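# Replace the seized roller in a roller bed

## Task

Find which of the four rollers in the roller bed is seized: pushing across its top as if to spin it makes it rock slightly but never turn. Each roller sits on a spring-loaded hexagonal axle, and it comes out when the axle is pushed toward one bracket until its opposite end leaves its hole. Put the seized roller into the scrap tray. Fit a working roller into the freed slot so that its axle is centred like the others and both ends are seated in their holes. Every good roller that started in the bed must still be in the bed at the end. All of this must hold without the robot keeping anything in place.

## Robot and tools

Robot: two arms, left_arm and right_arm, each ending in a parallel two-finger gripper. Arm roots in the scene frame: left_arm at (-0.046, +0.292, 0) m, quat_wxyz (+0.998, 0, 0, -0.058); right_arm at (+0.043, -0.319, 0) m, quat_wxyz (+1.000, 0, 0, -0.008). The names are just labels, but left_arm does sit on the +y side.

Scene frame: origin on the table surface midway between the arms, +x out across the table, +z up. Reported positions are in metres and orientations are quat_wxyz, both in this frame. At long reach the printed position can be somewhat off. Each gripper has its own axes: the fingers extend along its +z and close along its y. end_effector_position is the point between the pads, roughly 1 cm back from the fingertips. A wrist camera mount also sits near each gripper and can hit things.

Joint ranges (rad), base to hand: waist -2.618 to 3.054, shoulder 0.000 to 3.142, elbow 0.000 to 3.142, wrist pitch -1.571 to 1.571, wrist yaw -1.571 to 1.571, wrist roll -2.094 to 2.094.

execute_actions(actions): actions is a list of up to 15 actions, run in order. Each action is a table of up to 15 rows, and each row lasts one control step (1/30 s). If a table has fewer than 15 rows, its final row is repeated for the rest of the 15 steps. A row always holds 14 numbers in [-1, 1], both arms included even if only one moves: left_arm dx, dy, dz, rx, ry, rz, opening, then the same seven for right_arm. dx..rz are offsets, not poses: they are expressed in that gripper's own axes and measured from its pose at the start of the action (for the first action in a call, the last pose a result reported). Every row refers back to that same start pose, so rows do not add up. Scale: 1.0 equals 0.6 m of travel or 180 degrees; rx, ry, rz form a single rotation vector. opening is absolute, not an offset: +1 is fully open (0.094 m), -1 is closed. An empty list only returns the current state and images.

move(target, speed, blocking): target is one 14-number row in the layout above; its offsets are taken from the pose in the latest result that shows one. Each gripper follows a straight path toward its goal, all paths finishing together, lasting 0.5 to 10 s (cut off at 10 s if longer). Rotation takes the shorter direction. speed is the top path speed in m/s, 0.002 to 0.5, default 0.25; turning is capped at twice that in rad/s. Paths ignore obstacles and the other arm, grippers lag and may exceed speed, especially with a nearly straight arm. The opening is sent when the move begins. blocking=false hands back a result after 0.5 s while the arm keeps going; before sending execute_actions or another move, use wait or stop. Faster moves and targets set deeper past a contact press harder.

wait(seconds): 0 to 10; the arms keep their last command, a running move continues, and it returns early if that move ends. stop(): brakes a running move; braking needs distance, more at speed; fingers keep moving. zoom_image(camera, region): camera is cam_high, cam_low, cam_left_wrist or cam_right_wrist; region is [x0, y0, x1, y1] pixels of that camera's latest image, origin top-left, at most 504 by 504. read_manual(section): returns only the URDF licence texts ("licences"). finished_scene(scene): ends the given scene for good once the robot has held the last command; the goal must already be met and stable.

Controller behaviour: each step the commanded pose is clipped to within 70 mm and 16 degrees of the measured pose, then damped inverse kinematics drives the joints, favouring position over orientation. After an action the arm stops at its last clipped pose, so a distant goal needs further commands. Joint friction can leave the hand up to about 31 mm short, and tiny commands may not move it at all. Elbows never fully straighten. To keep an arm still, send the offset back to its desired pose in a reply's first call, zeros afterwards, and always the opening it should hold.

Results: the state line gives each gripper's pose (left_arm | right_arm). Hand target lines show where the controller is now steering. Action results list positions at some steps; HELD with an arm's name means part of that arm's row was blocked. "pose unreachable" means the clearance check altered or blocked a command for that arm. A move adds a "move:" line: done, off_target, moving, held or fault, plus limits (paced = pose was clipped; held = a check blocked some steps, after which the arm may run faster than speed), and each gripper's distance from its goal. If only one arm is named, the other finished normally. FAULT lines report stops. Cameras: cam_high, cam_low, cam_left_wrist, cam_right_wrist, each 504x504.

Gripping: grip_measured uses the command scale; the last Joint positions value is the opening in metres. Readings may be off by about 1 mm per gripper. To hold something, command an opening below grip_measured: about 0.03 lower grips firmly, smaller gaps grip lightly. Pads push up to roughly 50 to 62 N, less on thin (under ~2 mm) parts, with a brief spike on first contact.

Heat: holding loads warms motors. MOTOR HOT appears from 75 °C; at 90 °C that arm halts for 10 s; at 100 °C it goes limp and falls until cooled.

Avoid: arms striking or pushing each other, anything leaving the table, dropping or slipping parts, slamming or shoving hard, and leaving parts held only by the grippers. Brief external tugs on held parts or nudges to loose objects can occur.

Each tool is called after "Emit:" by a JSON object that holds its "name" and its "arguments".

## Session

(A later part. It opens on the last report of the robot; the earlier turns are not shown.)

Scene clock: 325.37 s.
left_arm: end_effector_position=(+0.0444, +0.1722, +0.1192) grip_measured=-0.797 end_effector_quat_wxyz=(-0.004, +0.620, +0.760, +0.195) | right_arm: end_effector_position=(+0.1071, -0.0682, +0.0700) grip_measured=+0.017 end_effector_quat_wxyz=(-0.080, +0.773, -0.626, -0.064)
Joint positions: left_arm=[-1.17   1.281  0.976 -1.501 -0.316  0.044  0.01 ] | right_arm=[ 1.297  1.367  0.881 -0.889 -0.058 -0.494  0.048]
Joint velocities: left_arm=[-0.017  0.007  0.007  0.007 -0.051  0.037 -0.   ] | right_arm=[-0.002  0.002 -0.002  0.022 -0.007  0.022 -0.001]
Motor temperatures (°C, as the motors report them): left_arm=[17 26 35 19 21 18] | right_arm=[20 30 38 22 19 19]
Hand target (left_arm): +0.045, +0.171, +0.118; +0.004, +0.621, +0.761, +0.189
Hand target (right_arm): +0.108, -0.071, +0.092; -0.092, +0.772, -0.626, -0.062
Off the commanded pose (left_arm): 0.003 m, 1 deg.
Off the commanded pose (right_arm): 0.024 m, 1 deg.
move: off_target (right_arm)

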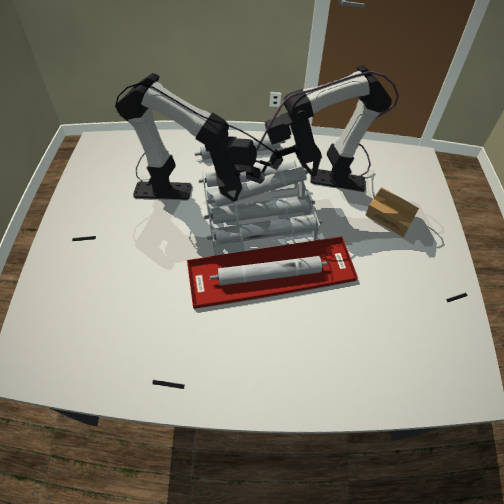

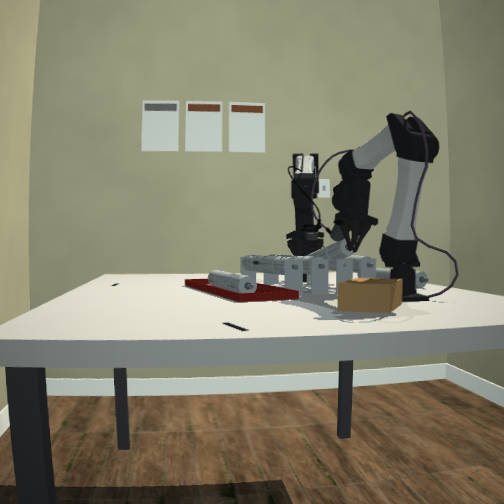

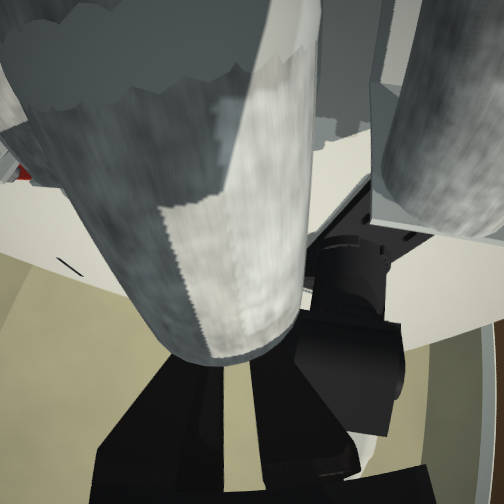

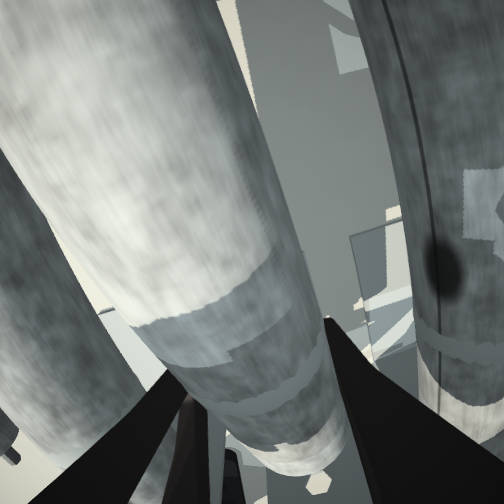

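Raise ~1.2 cm more, +X a few mm.

Emit:
{"name": "move", "arguments": {"target": [-0.02,0,0,0,0,0,-0.9,-0.005,-0.012,-0.055,0,0,0,-0.1], "speed": 0.02}}

Emit:
{"name": "zoom_image", "arguments": {"camera": "cam_high", "region": [180,160,260,240]}}

Scene clock: 331.83 s.
left_arm: end_effector_position=(+0.0434, +0.1756, +0.1177) grip_measured=-0.797 end_effector_quat_wxyz=(-0.017, +0.615, +0.762, +0.205) | right_arm: end_effector_position=(+0.1068, -0.0687, +0.0830) grip_measured=+0.017 end_effector_quat_wxyz=(-0.069, +0.775, -0.624, -0.068)
Joint positions: left_arm=[-1.17   1.302  0.976 -1.517 -0.316  0.028  0.01 ] | right_arm=[ 1.285  1.369  0.939 -0.961 -0.076 -0.51   0.048]
Joint velocities: left_arm=[ 0.002 -0.012 -0.002 -0.037  0.007  0.007 -0.001] | right_arm=[-0.012  0.007  0.002  0.037 -0.066 -0.037  0.   ]
Motor temperatures (°C, as the motors report them): left_arm=[17 26 35 19 21 18] | right_arm=[20 31 39 22 19 19]
Hand target (left_arm): +0.047, +0.161, +0.116; -0.004, +0.620, +0.760, +0.195
Hand target (right_arm): +0.113, -0.070, +0.102; -0.080, +0.773, -0.626, -0.065
Off the commanded pose (left_arm): 0.015 m, 2 deg.
Off the commanded pose (right_arm): 0.021 m, 1 deg.
move: off_target (left_arm, right_arm)

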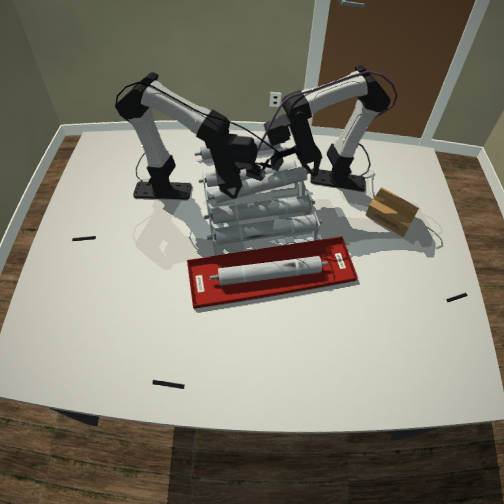

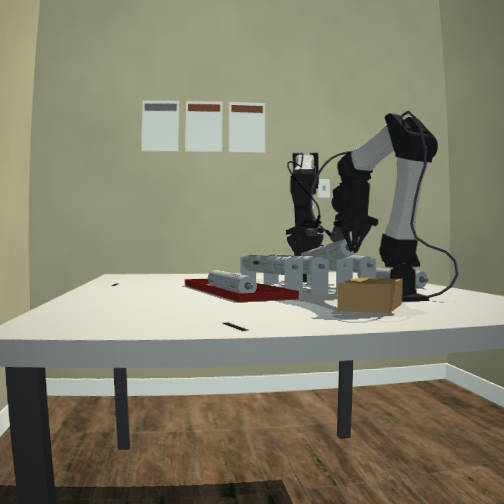

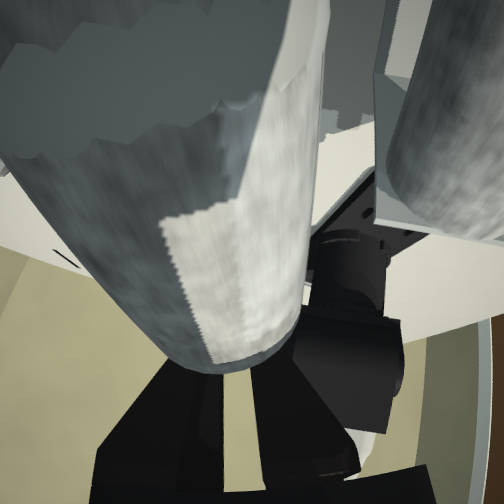

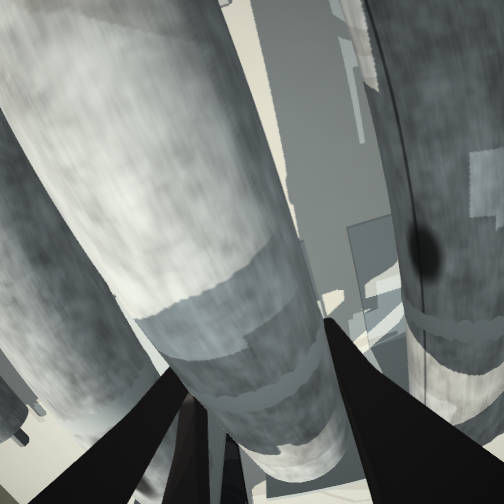

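Region (180, 160, 260, 240) of cam_high's 504x504 image, scaled by 6.300, with more detail than that image has.

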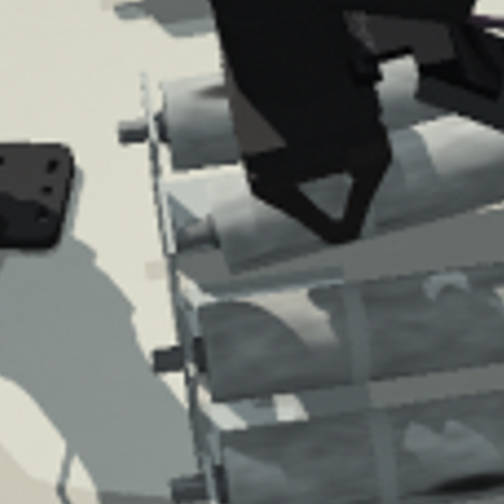

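Emit:
{"name": "move", "arguments": {"target": [-0.05,0.01,0,0,0,0,-0.9,0.04,-0.035,-0.03,0,0,0,-0.1], "speed": 0.015}}

Emit:
{"name": "zoom_image", "arguments": {"camera": "cam_high", "region": [180,160,260,240]}}

Scene clock: 336.20 s.
left_arm: end_effector_position=(+0.0483, +0.1760, +0.1213) grip_measured=-0.797 end_effector_quat_wxyz=(-0.037, +0.609, +0.760, +0.226) | right_arm: end_effector_position=(+0.1108, -0.0707, +0.0850) grip_measured=+0.017 end_effector_quat_wxyz=(-0.052, +0.773, -0.621, -0.120)
Joint positions: left_arm=[-1.153  1.361  1.015 -1.554 -0.331  0.025  0.01 ] | right_arm=[ 1.184  1.372  0.939 -0.971 -0.203 -0.603  0.048]
Joint velocities: left_arm=[-0.007  0.002 -0.002  0.022  0.007 -0.022 -0.   ] | right_arm=[-0.002 -0.007  0.002  0.007 -0.051 -0.022 -0.   ]
Motor temperatures (°C, as the motors report them): left_arm=[17 26 35 19 21 18] | right_arm=[20 31 40 22 20 19]
Hand target (left_arm): +0.056, +0.150, +0.113; -0.016, +0.615, +0.761, +0.205
Hand target (right_arm): +0.131, -0.088, +0.096; -0.069, +0.775, -0.625, -0.070
Off the commanded pose (left_arm): 0.030 m, 3 deg.
Off the commanded pose (right_arm): 0.032 m, 6 deg.
move: off_target (left_arm, right_arm)

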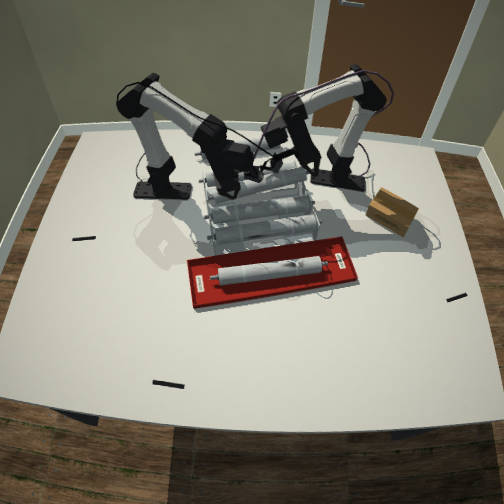

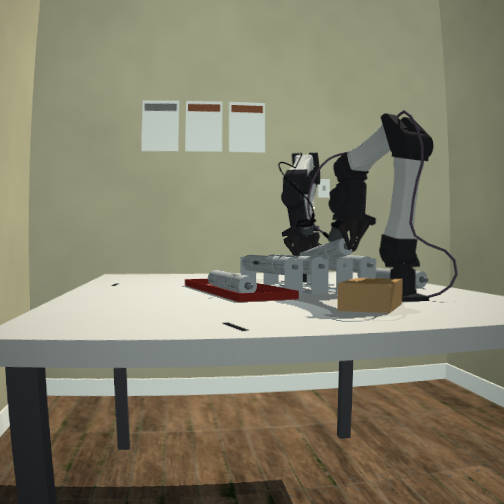

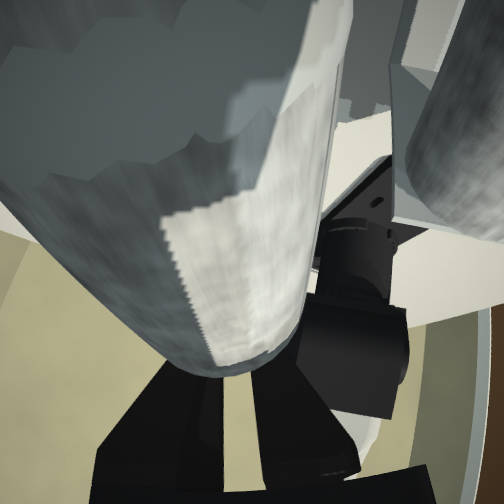

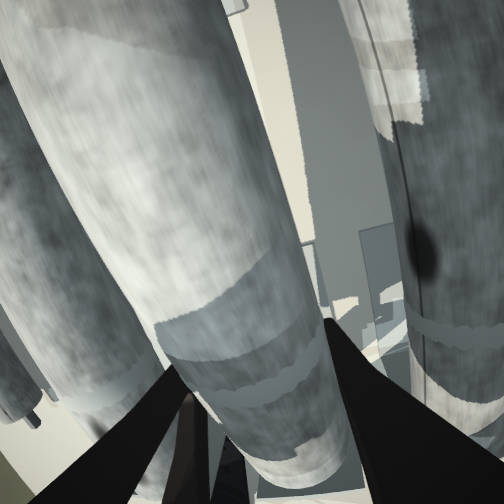

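Region (180, 160, 260, 240) of cam_high's 504x504 image, scaled by 6.300, with more detail than that image has.

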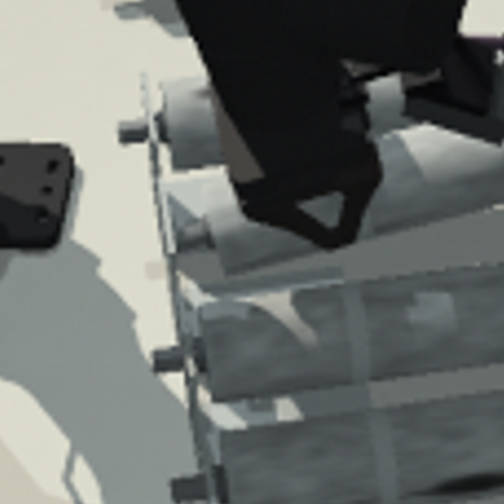

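Emit:
{"name": "move", "arguments": {"target": [-0.04,0,0,-0.09,0,0,-0.9,0.03,0,-0.025,0,0,0,-0.1], "speed": 0.03}}

Emit:
{"name": "zoom_image", "arguments": {"camera": "cam_high", "region": [180,160,260,240]}}

Scene clock: 343.80 s.
left_arm: end_effector_position=(+0.0384, +0.1717, +0.1137) grip_measured=-0.793 end_effector_quat_wxyz=(+0.026, +0.567, +0.769, +0.293) | right_arm: end_effector_position=(+0.1089, -0.0741, +0.0829) grip_measured=+0.017 end_effector_quat_wxyz=(-0.049, +0.780, -0.609, -0.138)
Joint positions: left_arm=[-1.347  1.411  0.967 -1.557 -0.428 -0.289  0.01 ] | right_arm=[ 1.157  1.359  0.914 -0.963 -0.246 -0.654  0.048]
Joint velocities: left_arm=[-0.002  0.002 -0.007 -0.007 -0.007 -0.022 -0.001] | right_arm=[-0.002 -0.007 -0.012  0.095  0.037 -0.066  0.   ]
Motor temperatures (°C, as the motors report them): left_arm=[17 26 36 19 21 18] | right_arm=[20 32 39 21 20 19]
Hand target (left_arm): +0.051, +0.155, +0.113; +0.047, +0.606, +0.722, +0.330
Hand target (right_arm): +0.116, -0.090, +0.094; -0.052, +0.773, -0.621, -0.120
Off the commanded pose (left_arm): 0.024 m, 9 deg.
Off the commanded pose (right_arm): 0.022 m, 3 deg.
move: off_target (left_arm, right_arm)

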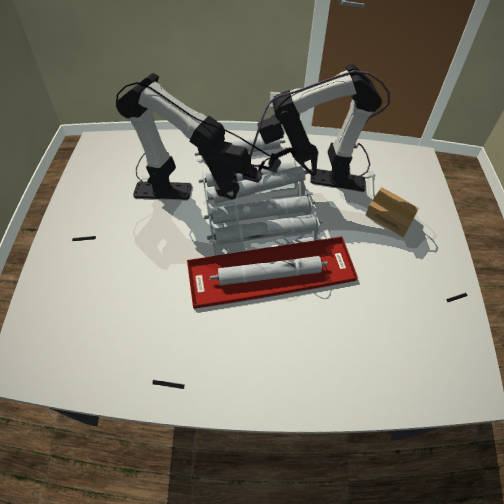

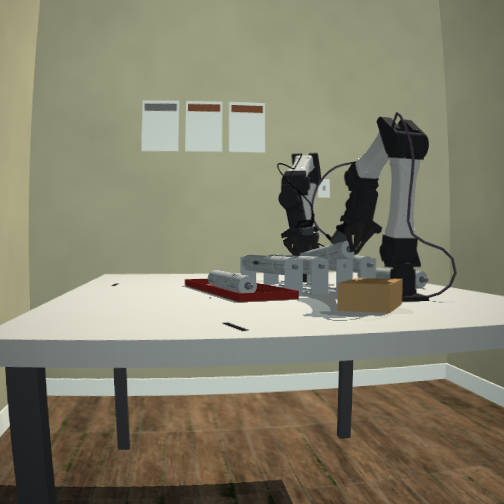

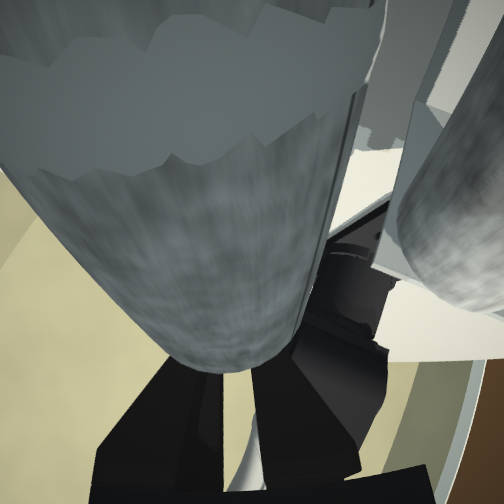

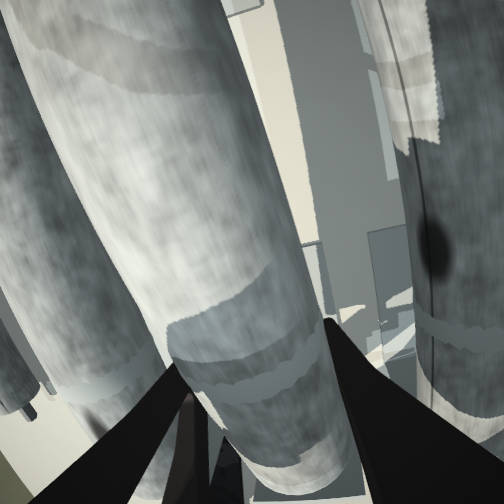

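Region (180, 160, 260, 240) of cam_high's 504x504 image, scaled by 6.300, with more detail than that image has.

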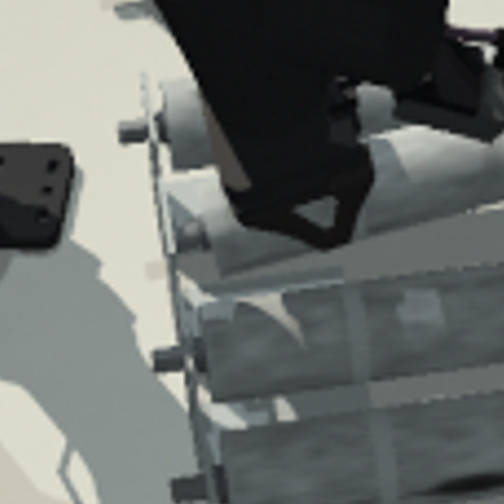

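Emit:
{"name": "move", "arguments": {"target": [0,0,0,0,0,0,0.3,0.05,0,-0.025,0,0,0,-0.1], "speed": 0.03}}

Emit:
{"name": "zoom_image", "arguments": {"camera": "cam_high", "region": [180,160,260,240]}}

Scene clock: 347.07 s.
left_arm: end_effector_position=(+0.0381, +0.1718, +0.1135) grip_measured=+0.299 end_effector_quat_wxyz=(+0.027, +0.566, +0.771, +0.292) | right_arm: end_effector_position=(+0.1128, -0.0863, +0.0802) grip_measured=+0.016 end_effector_quat_wxyz=(-0.051, +0.778, -0.606, -0.161)
Joint positions: left_arm=[-1.347  1.409  0.966 -1.555 -0.426 -0.291  0.061] | right_arm=[ 1.082  1.32   0.865 -0.959 -0.303 -0.728  0.048]
Joint velocities: left_arm=[-0.007 -0.007  0.007  0.007 -0.022 -0.037 -0.   ] | right_arm=[ 0.007 -0.007 -0.012  0.022 -0.007 -0.037 -0.001]
Motor temperatures (°C, as the motors report them): left_arm=[17 26 36 19 21 18] | right_arm=[20 32 39 21 20 19]
Hand target (left_arm): +0.038, +0.172, +0.114; +0.027, +0.567, +0.770, +0.293
Hand target (right_arm): +0.117, -0.104, +0.088; -0.050, +0.779, -0.609, -0.139
Off the commanded pose (left_arm): 0.000 m, 0 deg.
Off the commanded pose (right_arm): 0.022 m, 3 deg.
joint sent to its limit (left arm) — the command would take joint 4 (wrist pitch) past its lower limit, so that joint was sent only as far as its limit.
move: off_target (right_arm)

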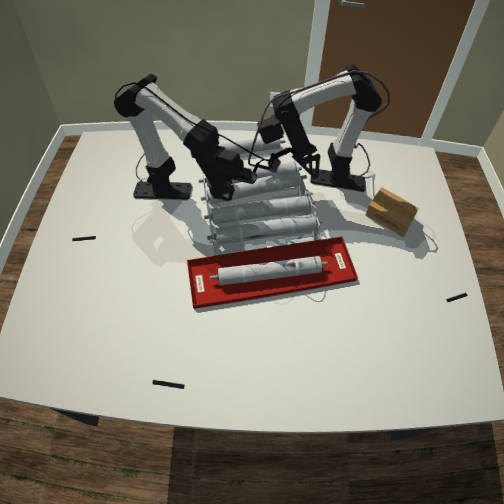

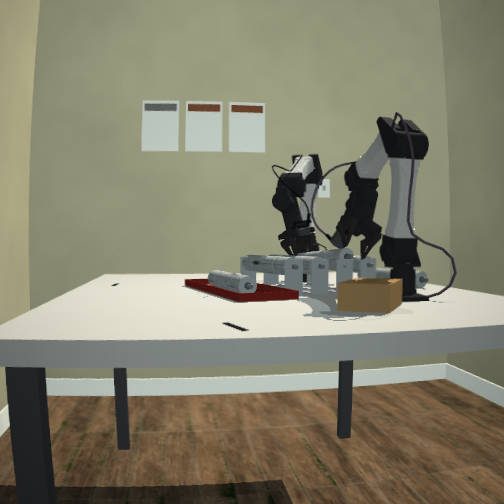

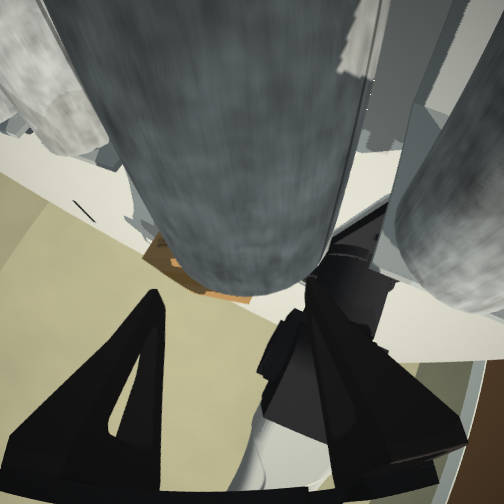

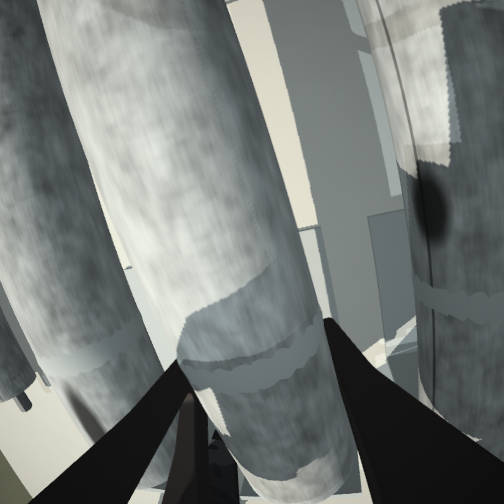

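Region (180, 160, 260, 240) of cam_high's 504x504 image, scaled by 6.300, with more detail than that image has.

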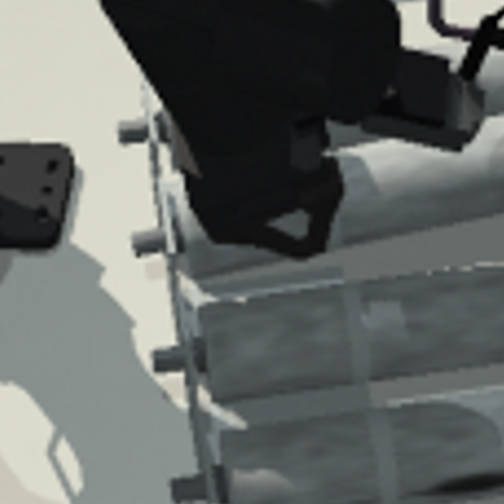

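Emit:
{"name": "move", "arguments": {"target": [0,0,-0.08,0,0,0,0.5,0,0,0,0,0,0,0.3], "speed": 0.1}}

Emit:
{"name": "move", "arguments": {"target": [-0.03,0,0,0.162,-0.098,0,0.5,0,0,-0.09,0.038,0.101,0,0.3], "speed": 0.1}}

Scene clock: 353.67 s.
left_arm: end_effector_position=(+0.0246, +0.1528, +0.1496) grip_measured=+0.499 end_effector_quat_wxyz=(+0.101, +0.595, +0.779, +0.172) | right_arm: end_effector_position=(+0.1126, -0.0861, +0.0800) grip_measured=+0.298 end_effector_quat_wxyz=(-0.051, +0.778, -0.605, -0.162)
Joint positions: left_arm=[-1.401  1.2    1.046 -1.555 -0.378 -0.239  0.07 ] | right_arm=[ 1.082  1.321  0.864 -0.958 -0.304 -0.729  0.061]
Joint velocities: left_arm=[-0.017  0.007  0.032  0.022 -0.007 -0.007  0.   ] | right_arm=[ 0.007  0.017 -0.012  0.095 -0.081 -0.037  0.   ]
Motor temperatures (°C, as the motors report them): left_arm=[17 26 35 19 21 18] | right_arm=[20 33 38 21 20 19]
Hand target (left_arm): +0.020, +0.150, +0.153; +0.102, +0.604, +0.774, +0.158
Hand target (right_arm): +0.113, -0.086, +0.080; -0.051, +0.777, -0.606, -0.161
Off the commanded pose (left_arm): 0.006 m, 16 deg; orientation clipped at the last step of the last action.
Off the commanded pose (right_arm): 0.000 m, 0 deg.
joint sent to its limit (left arm) — the command would take joint 4 (wrist pitch) past its lower limit, so that joint was sent only as far as its limit.
move: off_target (left_arm); limits=paced

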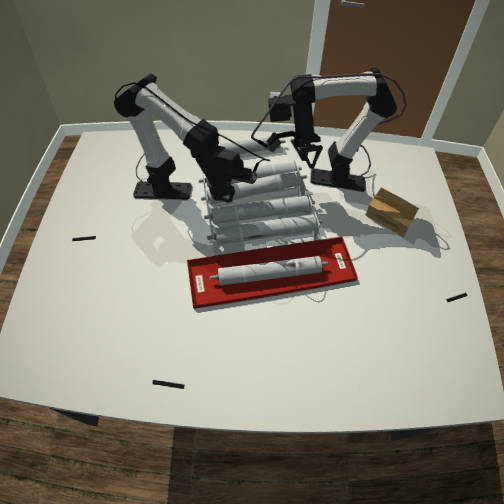

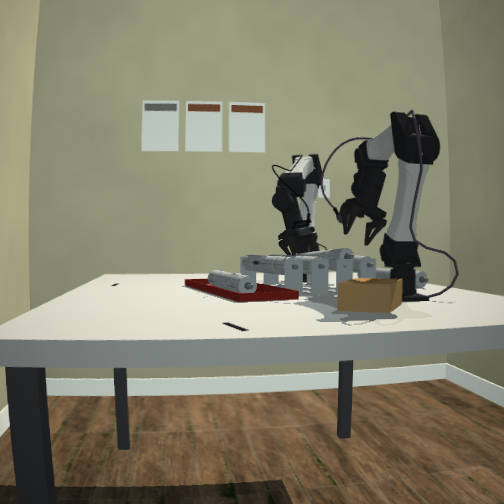

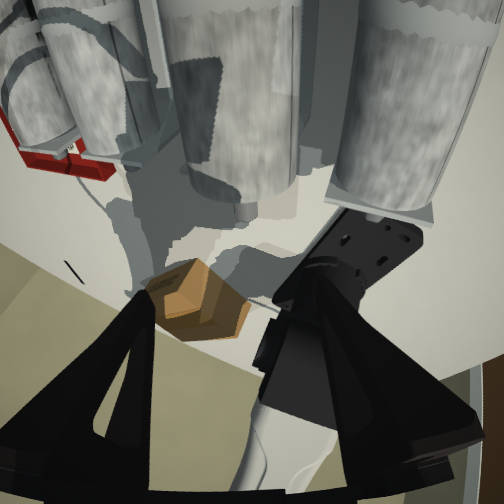

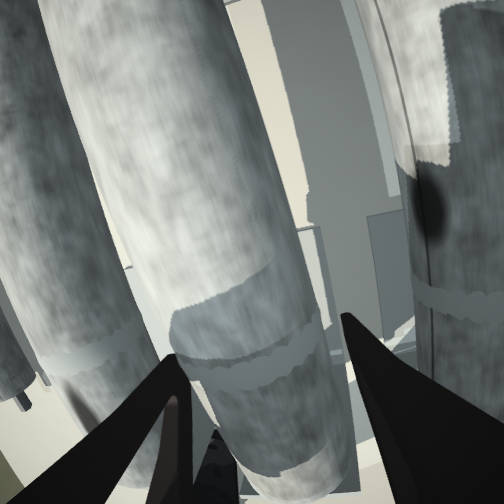

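Scene clock: 357.13 s.
left_arm: end_effector_position=(+0.0340, +0.1338, +0.1547) grip_measured=+0.499 end_effector_quat_wxyz=(+0.072, +0.622, +0.772, -0.112) | right_arm: end_effector_position=(+0.1231, -0.1005, +0.1293) grip_measured=+0.298 end_effector_quat_wxyz=(-0.010, +0.788, -0.616, -0.005)
Joint positions: left_arm=[-0.81   1.018  0.997 -1.353  0.181  0.412  0.07 ] | right_arm=[ 1.232  1.401  1.166 -1.314 -0.003 -0.599  0.061]
Joint velocities: left_arm=[ 0.012 -0.017 -0.012  0.007  0.095  0.066 -0.   ] | right_arm=[ 0.012 -0.007 -0.007  0.007  0.022  0.037  0.001]
Motor temperatures (°C, as the motors report them): left_arm=[17 26 35 19 21 18] | right_arm=[20 32 39 21 20 19]
Hand target (left_arm): +0.033, +0.136, +0.151; +0.072, +0.622, +0.771, -0.117
Hand target (right_arm): +0.122, -0.100, +0.130; -0.003, +0.788, -0.615, +0.001
Off the commanded pose (left_arm): 0.008 m, 1 deg.
Off the commanded pose (right_arm): 0.002 m, 1 deg.
move: done

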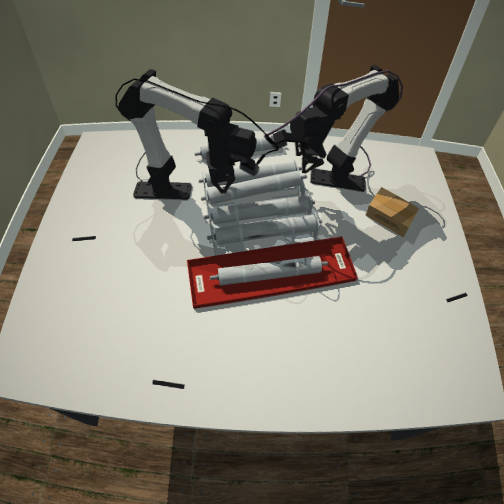

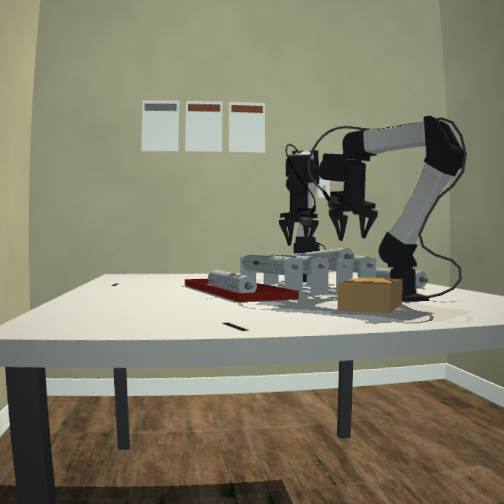

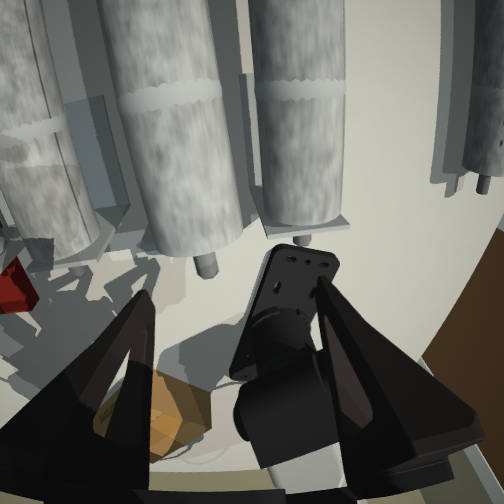

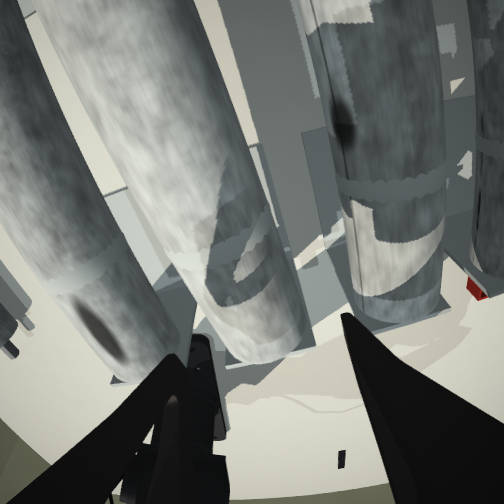

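Emit:
{"name": "move", "arguments": {"target": [-0.037,0.045,0,-0.027,0.08,0,0.5,0.112,0.014,0,0,0,0,0.0], "speed": 0.1}}

Emit:
{"name": "move", "arguments": {"target": [0,0,0,0,0,0,0.5,0,0,0.112,0,0,0,0.0], "speed": 0.08}}

Scene clock: 362.13 s.
left_arm: end_effector_position=(+0.0654, +0.1178, +0.1557) grip_measured=+0.499 end_effector_quat_wxyz=(+0.007, +0.627, +0.779, -0.012) | right_arm: end_effector_position=(+0.1377, -0.1569, +0.1335) grip_measured=+0.002 end_effector_quat_wxyz=(-0.029, +0.788, -0.616, -0.006)
Joint positions: left_arm=[-0.87   1.311  1.201 -1.44   0.018  0.368  0.07 ] | right_arm=[ 1.054  1.193  1.032 -1.352 -0.004 -0.777  0.047]
Joint velocities: left_arm=[ 0.002 -0.002  0.012 -0.095  0.007 -0.037  0.001] | right_arm=[-0.002 -0.022 -0.002 -0.037 -0.022 -0.051 -0.   ]
Motor temperatures (°C, as the motors report them): left_arm=[17 26 35 19 21 18] | right_arm=[20 31 38 21 20 19]
Hand target (left_arm): +0.065, +0.118, +0.156; -0.000, +0.627, +0.779, -0.002
Hand target (right_arm): +0.132, -0.167, +0.128; -0.011, +0.788, -0.616, -0.006
Off the commanded pose (left_arm): 0.002 m, 1 deg.
Off the commanded pose (right_arm): 0.014 m, 2 deg.
move: off_target (right_arm)

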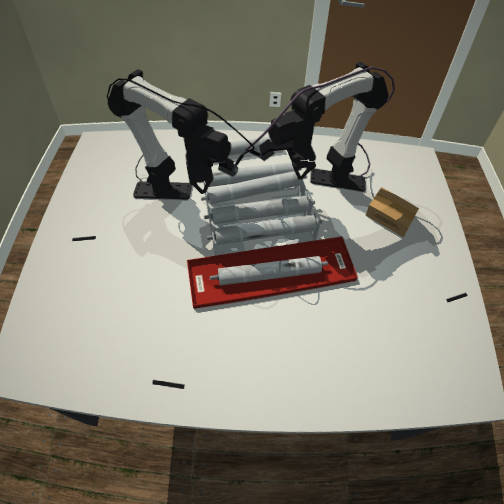

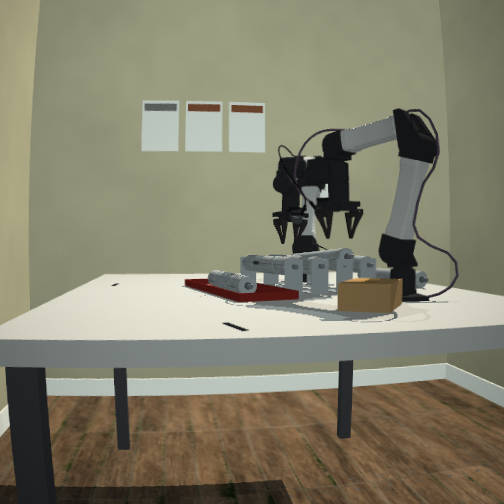

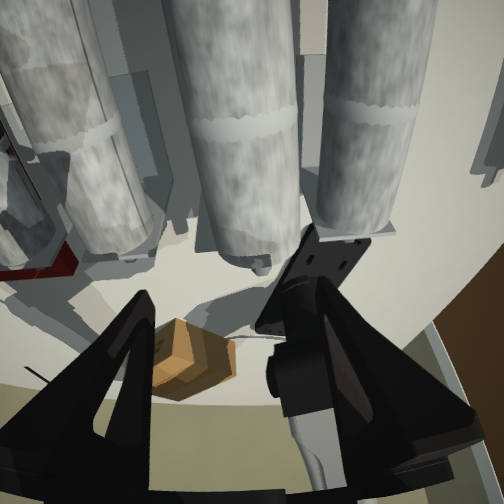

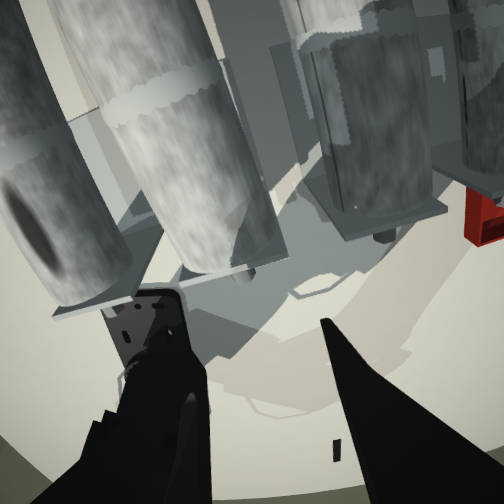

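Scene clock: 363.23 s.
left_arm: end_effector_position=(+0.0654, +0.1179, +0.1557) grip_measured=+0.499 end_effector_quat_wxyz=(+0.007, +0.627, +0.779, -0.012) | right_arm: end_effector_position=(+0.1366, -0.1606, +0.0792) grip_measured=+0.001 end_effector_quat_wxyz=(-0.024, +0.789, -0.614, -0.002)
Joint positions: left_arm=[-0.87   1.311  1.201 -1.441  0.018  0.368  0.07 ] | right_arm=[ 1.053  1.194  0.818 -1.147  0.001 -0.781  0.047]
Joint velocities: left_arm=[ 0.012  0.012 -0.002 -0.007  0.037 -0.007  0.   ] | right_arm=[ 0.007 -0.017  0.002 -0.007  0.007 -0.051  0.001]
Motor temperatures (°C, as the motors report them): left_arm=[17 26 35 19 21 18] | right_arm=[20 31 38 21 20 19]
Hand target (left_arm): +0.065, +0.118, +0.156; +0.007, +0.627, +0.779, -0.012
Hand target (right_arm): +0.140, -0.155, +0.067; -0.029, +0.787, -0.616, -0.006
Off the commanded pose (left_arm): 0.000 m, 0 deg.
Off the commanded pose (right_arm): 0.015 m, 1 deg.
move: off_target (right_arm)

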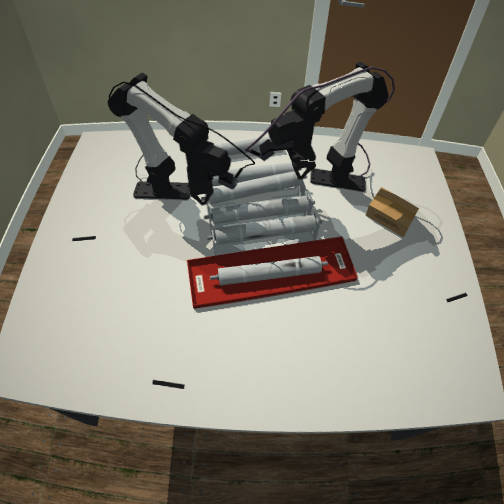

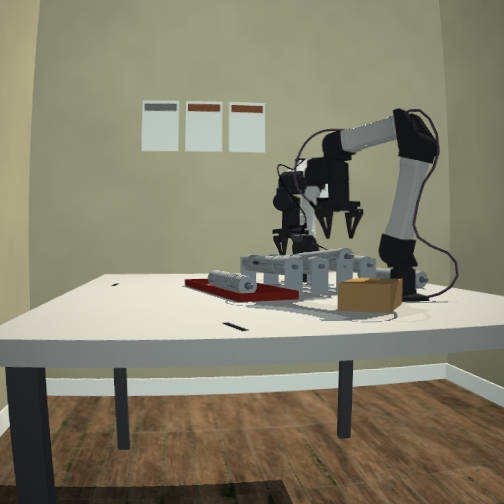

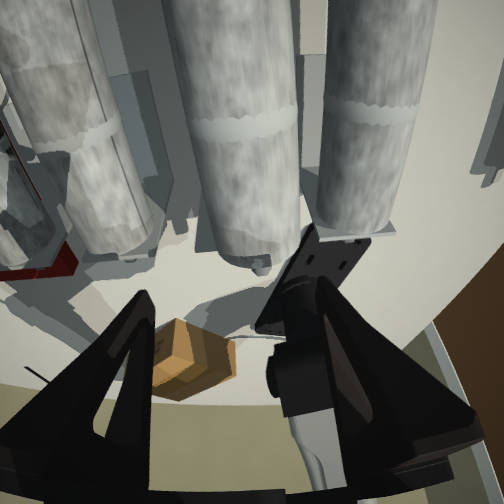

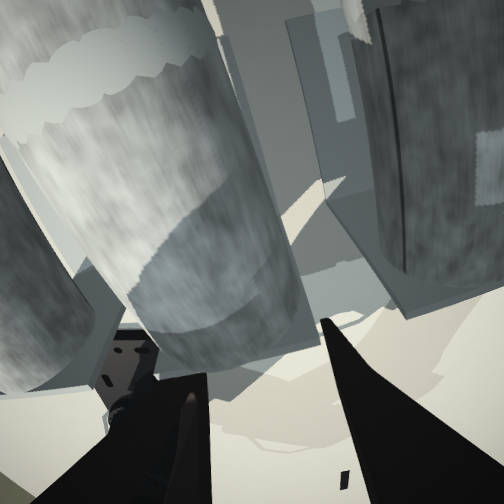

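Emit:
{"name": "move", "arguments": {"target": [0,-0.012,0.105,0,0,0,0.5,0.025,0.02,0.028,0,0,0,0.0], "speed": 0.06}}

Emit:
{"name": "move", "arguments": {"target": [0,0,0,0,0,0,-0.1,0,0,0,0,0,0,-0.9]}}

Scene clock: 367.20 s.
left_arm: end_effector_position=(+0.0616, +0.1147, +0.0963) grip_measured=+0.499 end_effector_quat_wxyz=(+0.007, +0.627, +0.779, -0.012) | right_arm: end_effector_position=(+0.1298, -0.1750, +0.0661) grip_measured=+0.001 end_effector_quat_wxyz=(-0.021, +0.789, -0.614, -0.002)
Joint positions: left_arm=[-0.894  1.311  0.965 -1.205  0.018  0.344  0.07 ] | right_arm=[ 1.045  1.139  0.733 -1.123  0.001 -0.791  0.047]
Joint velocities: left_arm=[-0.002 -0.017  0.002 -0.051  0.007  0.037 -0.   ] | right_arm=[-0.007 -0.012 -0.012 -0.022 -0.051 -0.037 -0.001]
Motor temperatures (°C, as the motors report them): left_arm=[17 26 35 19 21 18] | right_arm=[20 30 37 22 20 19]
Hand target (left_arm): +0.058, +0.116, +0.093; +0.007, +0.627, +0.779, -0.012
Hand target (right_arm): +0.129, -0.178, +0.062; -0.023, +0.789, -0.614, -0.002
Off the commanded pose (left_arm): 0.005 m, 0 deg.
Off the commanded pose (right_arm): 0.005 m, 0 deg.
move: done

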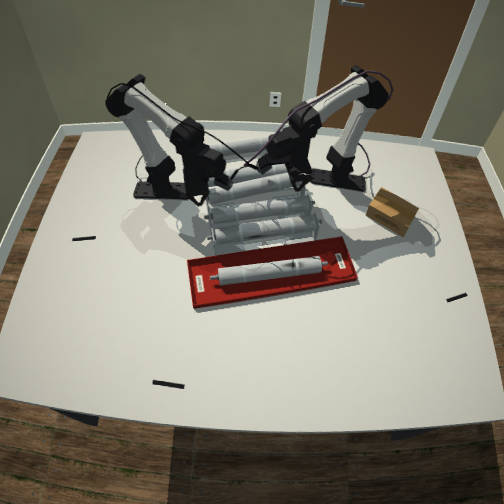

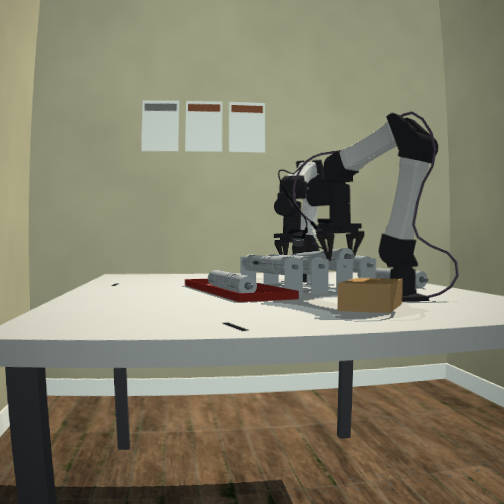

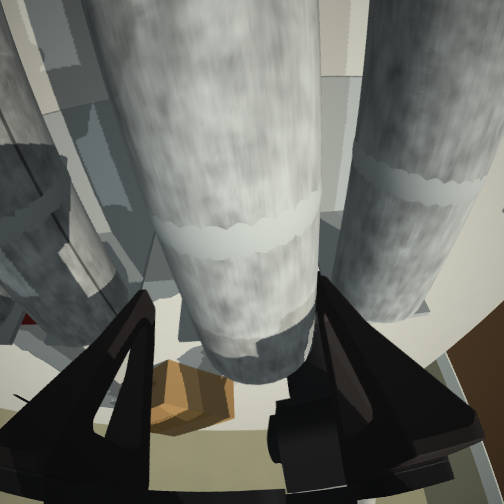

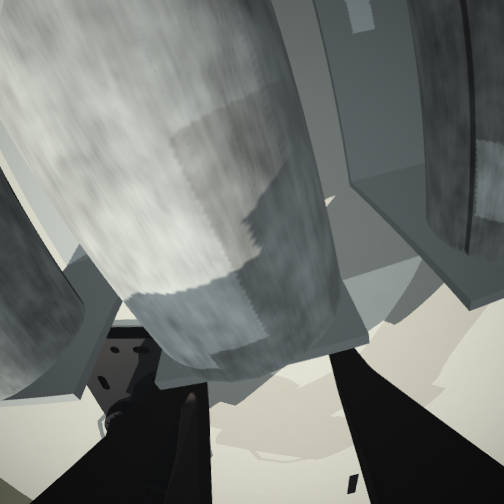

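Scene clock: 367.70 s.
left_arm: end_effector_position=(+0.0604, +0.1149, +0.0963) grip_measured=+0.001 end_effector_quat_wxyz=(+0.004, +0.627, +0.779, -0.013) | right_arm: end_effector_position=(+0.1354, -0.1726, +0.0665) grip_measured=-0.792 end_effector_quat_wxyz=(-0.032, +0.788, -0.615, +0.006)
Joint positions: left_arm=[-0.894  1.311  0.965 -1.208  0.023  0.344  0.047] | right_arm=[ 1.042  1.139  0.734 -1.104  0.019 -0.791  0.01 ]
Joint velocities: left_arm=[-0.002 -0.002  0.017 -0.051 -0.066 -0.007 -0.001] | right_arm=[-0.022 -0.007  0.012  0.022  0.022  0.037 -0.   ]
Motor temperatures (°C, as the motors report them): left_arm=[17 26 35 19 21 18] | right_arm=[20 30 37 22 20 19]
Hand target (left_arm): +0.062, +0.115, +0.096; +0.007, +0.627, +0.779, -0.012
Hand target (right_arm): +0.130, -0.175, +0.066; -0.021, +0.789, -0.614, -0.002
Off the commanded pose (left_arm): 0.001 m, 0 deg.
Off the commanded pose (right_arm): 0.006 m, 2 deg.
move: done

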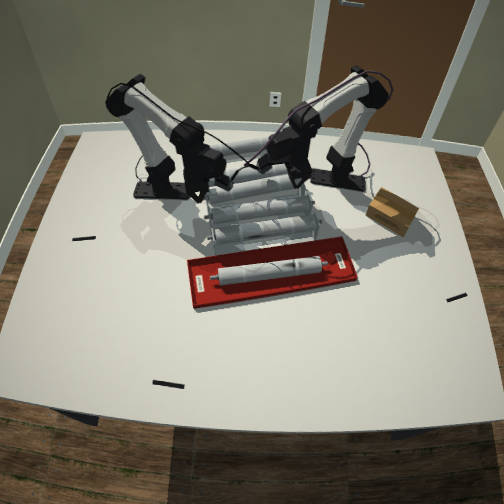

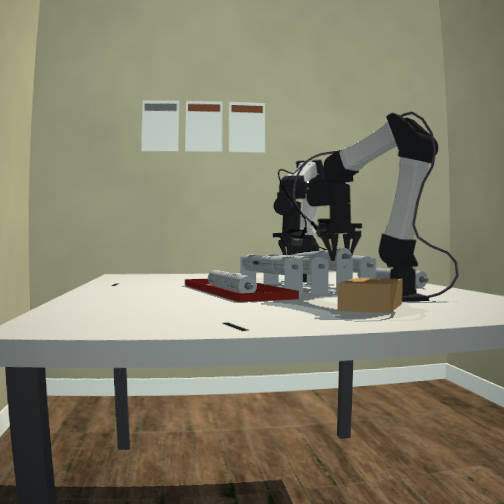

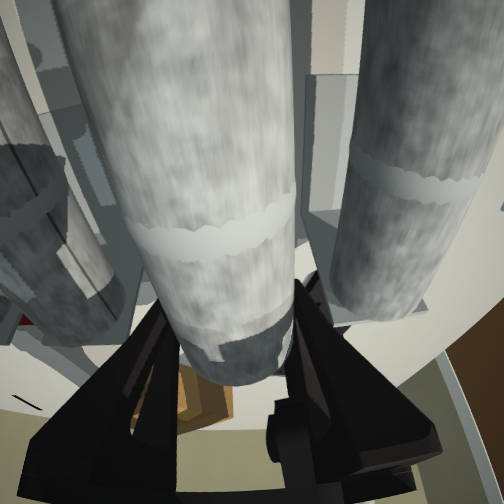

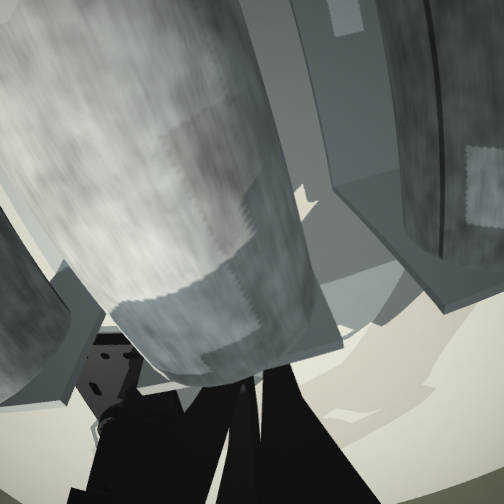

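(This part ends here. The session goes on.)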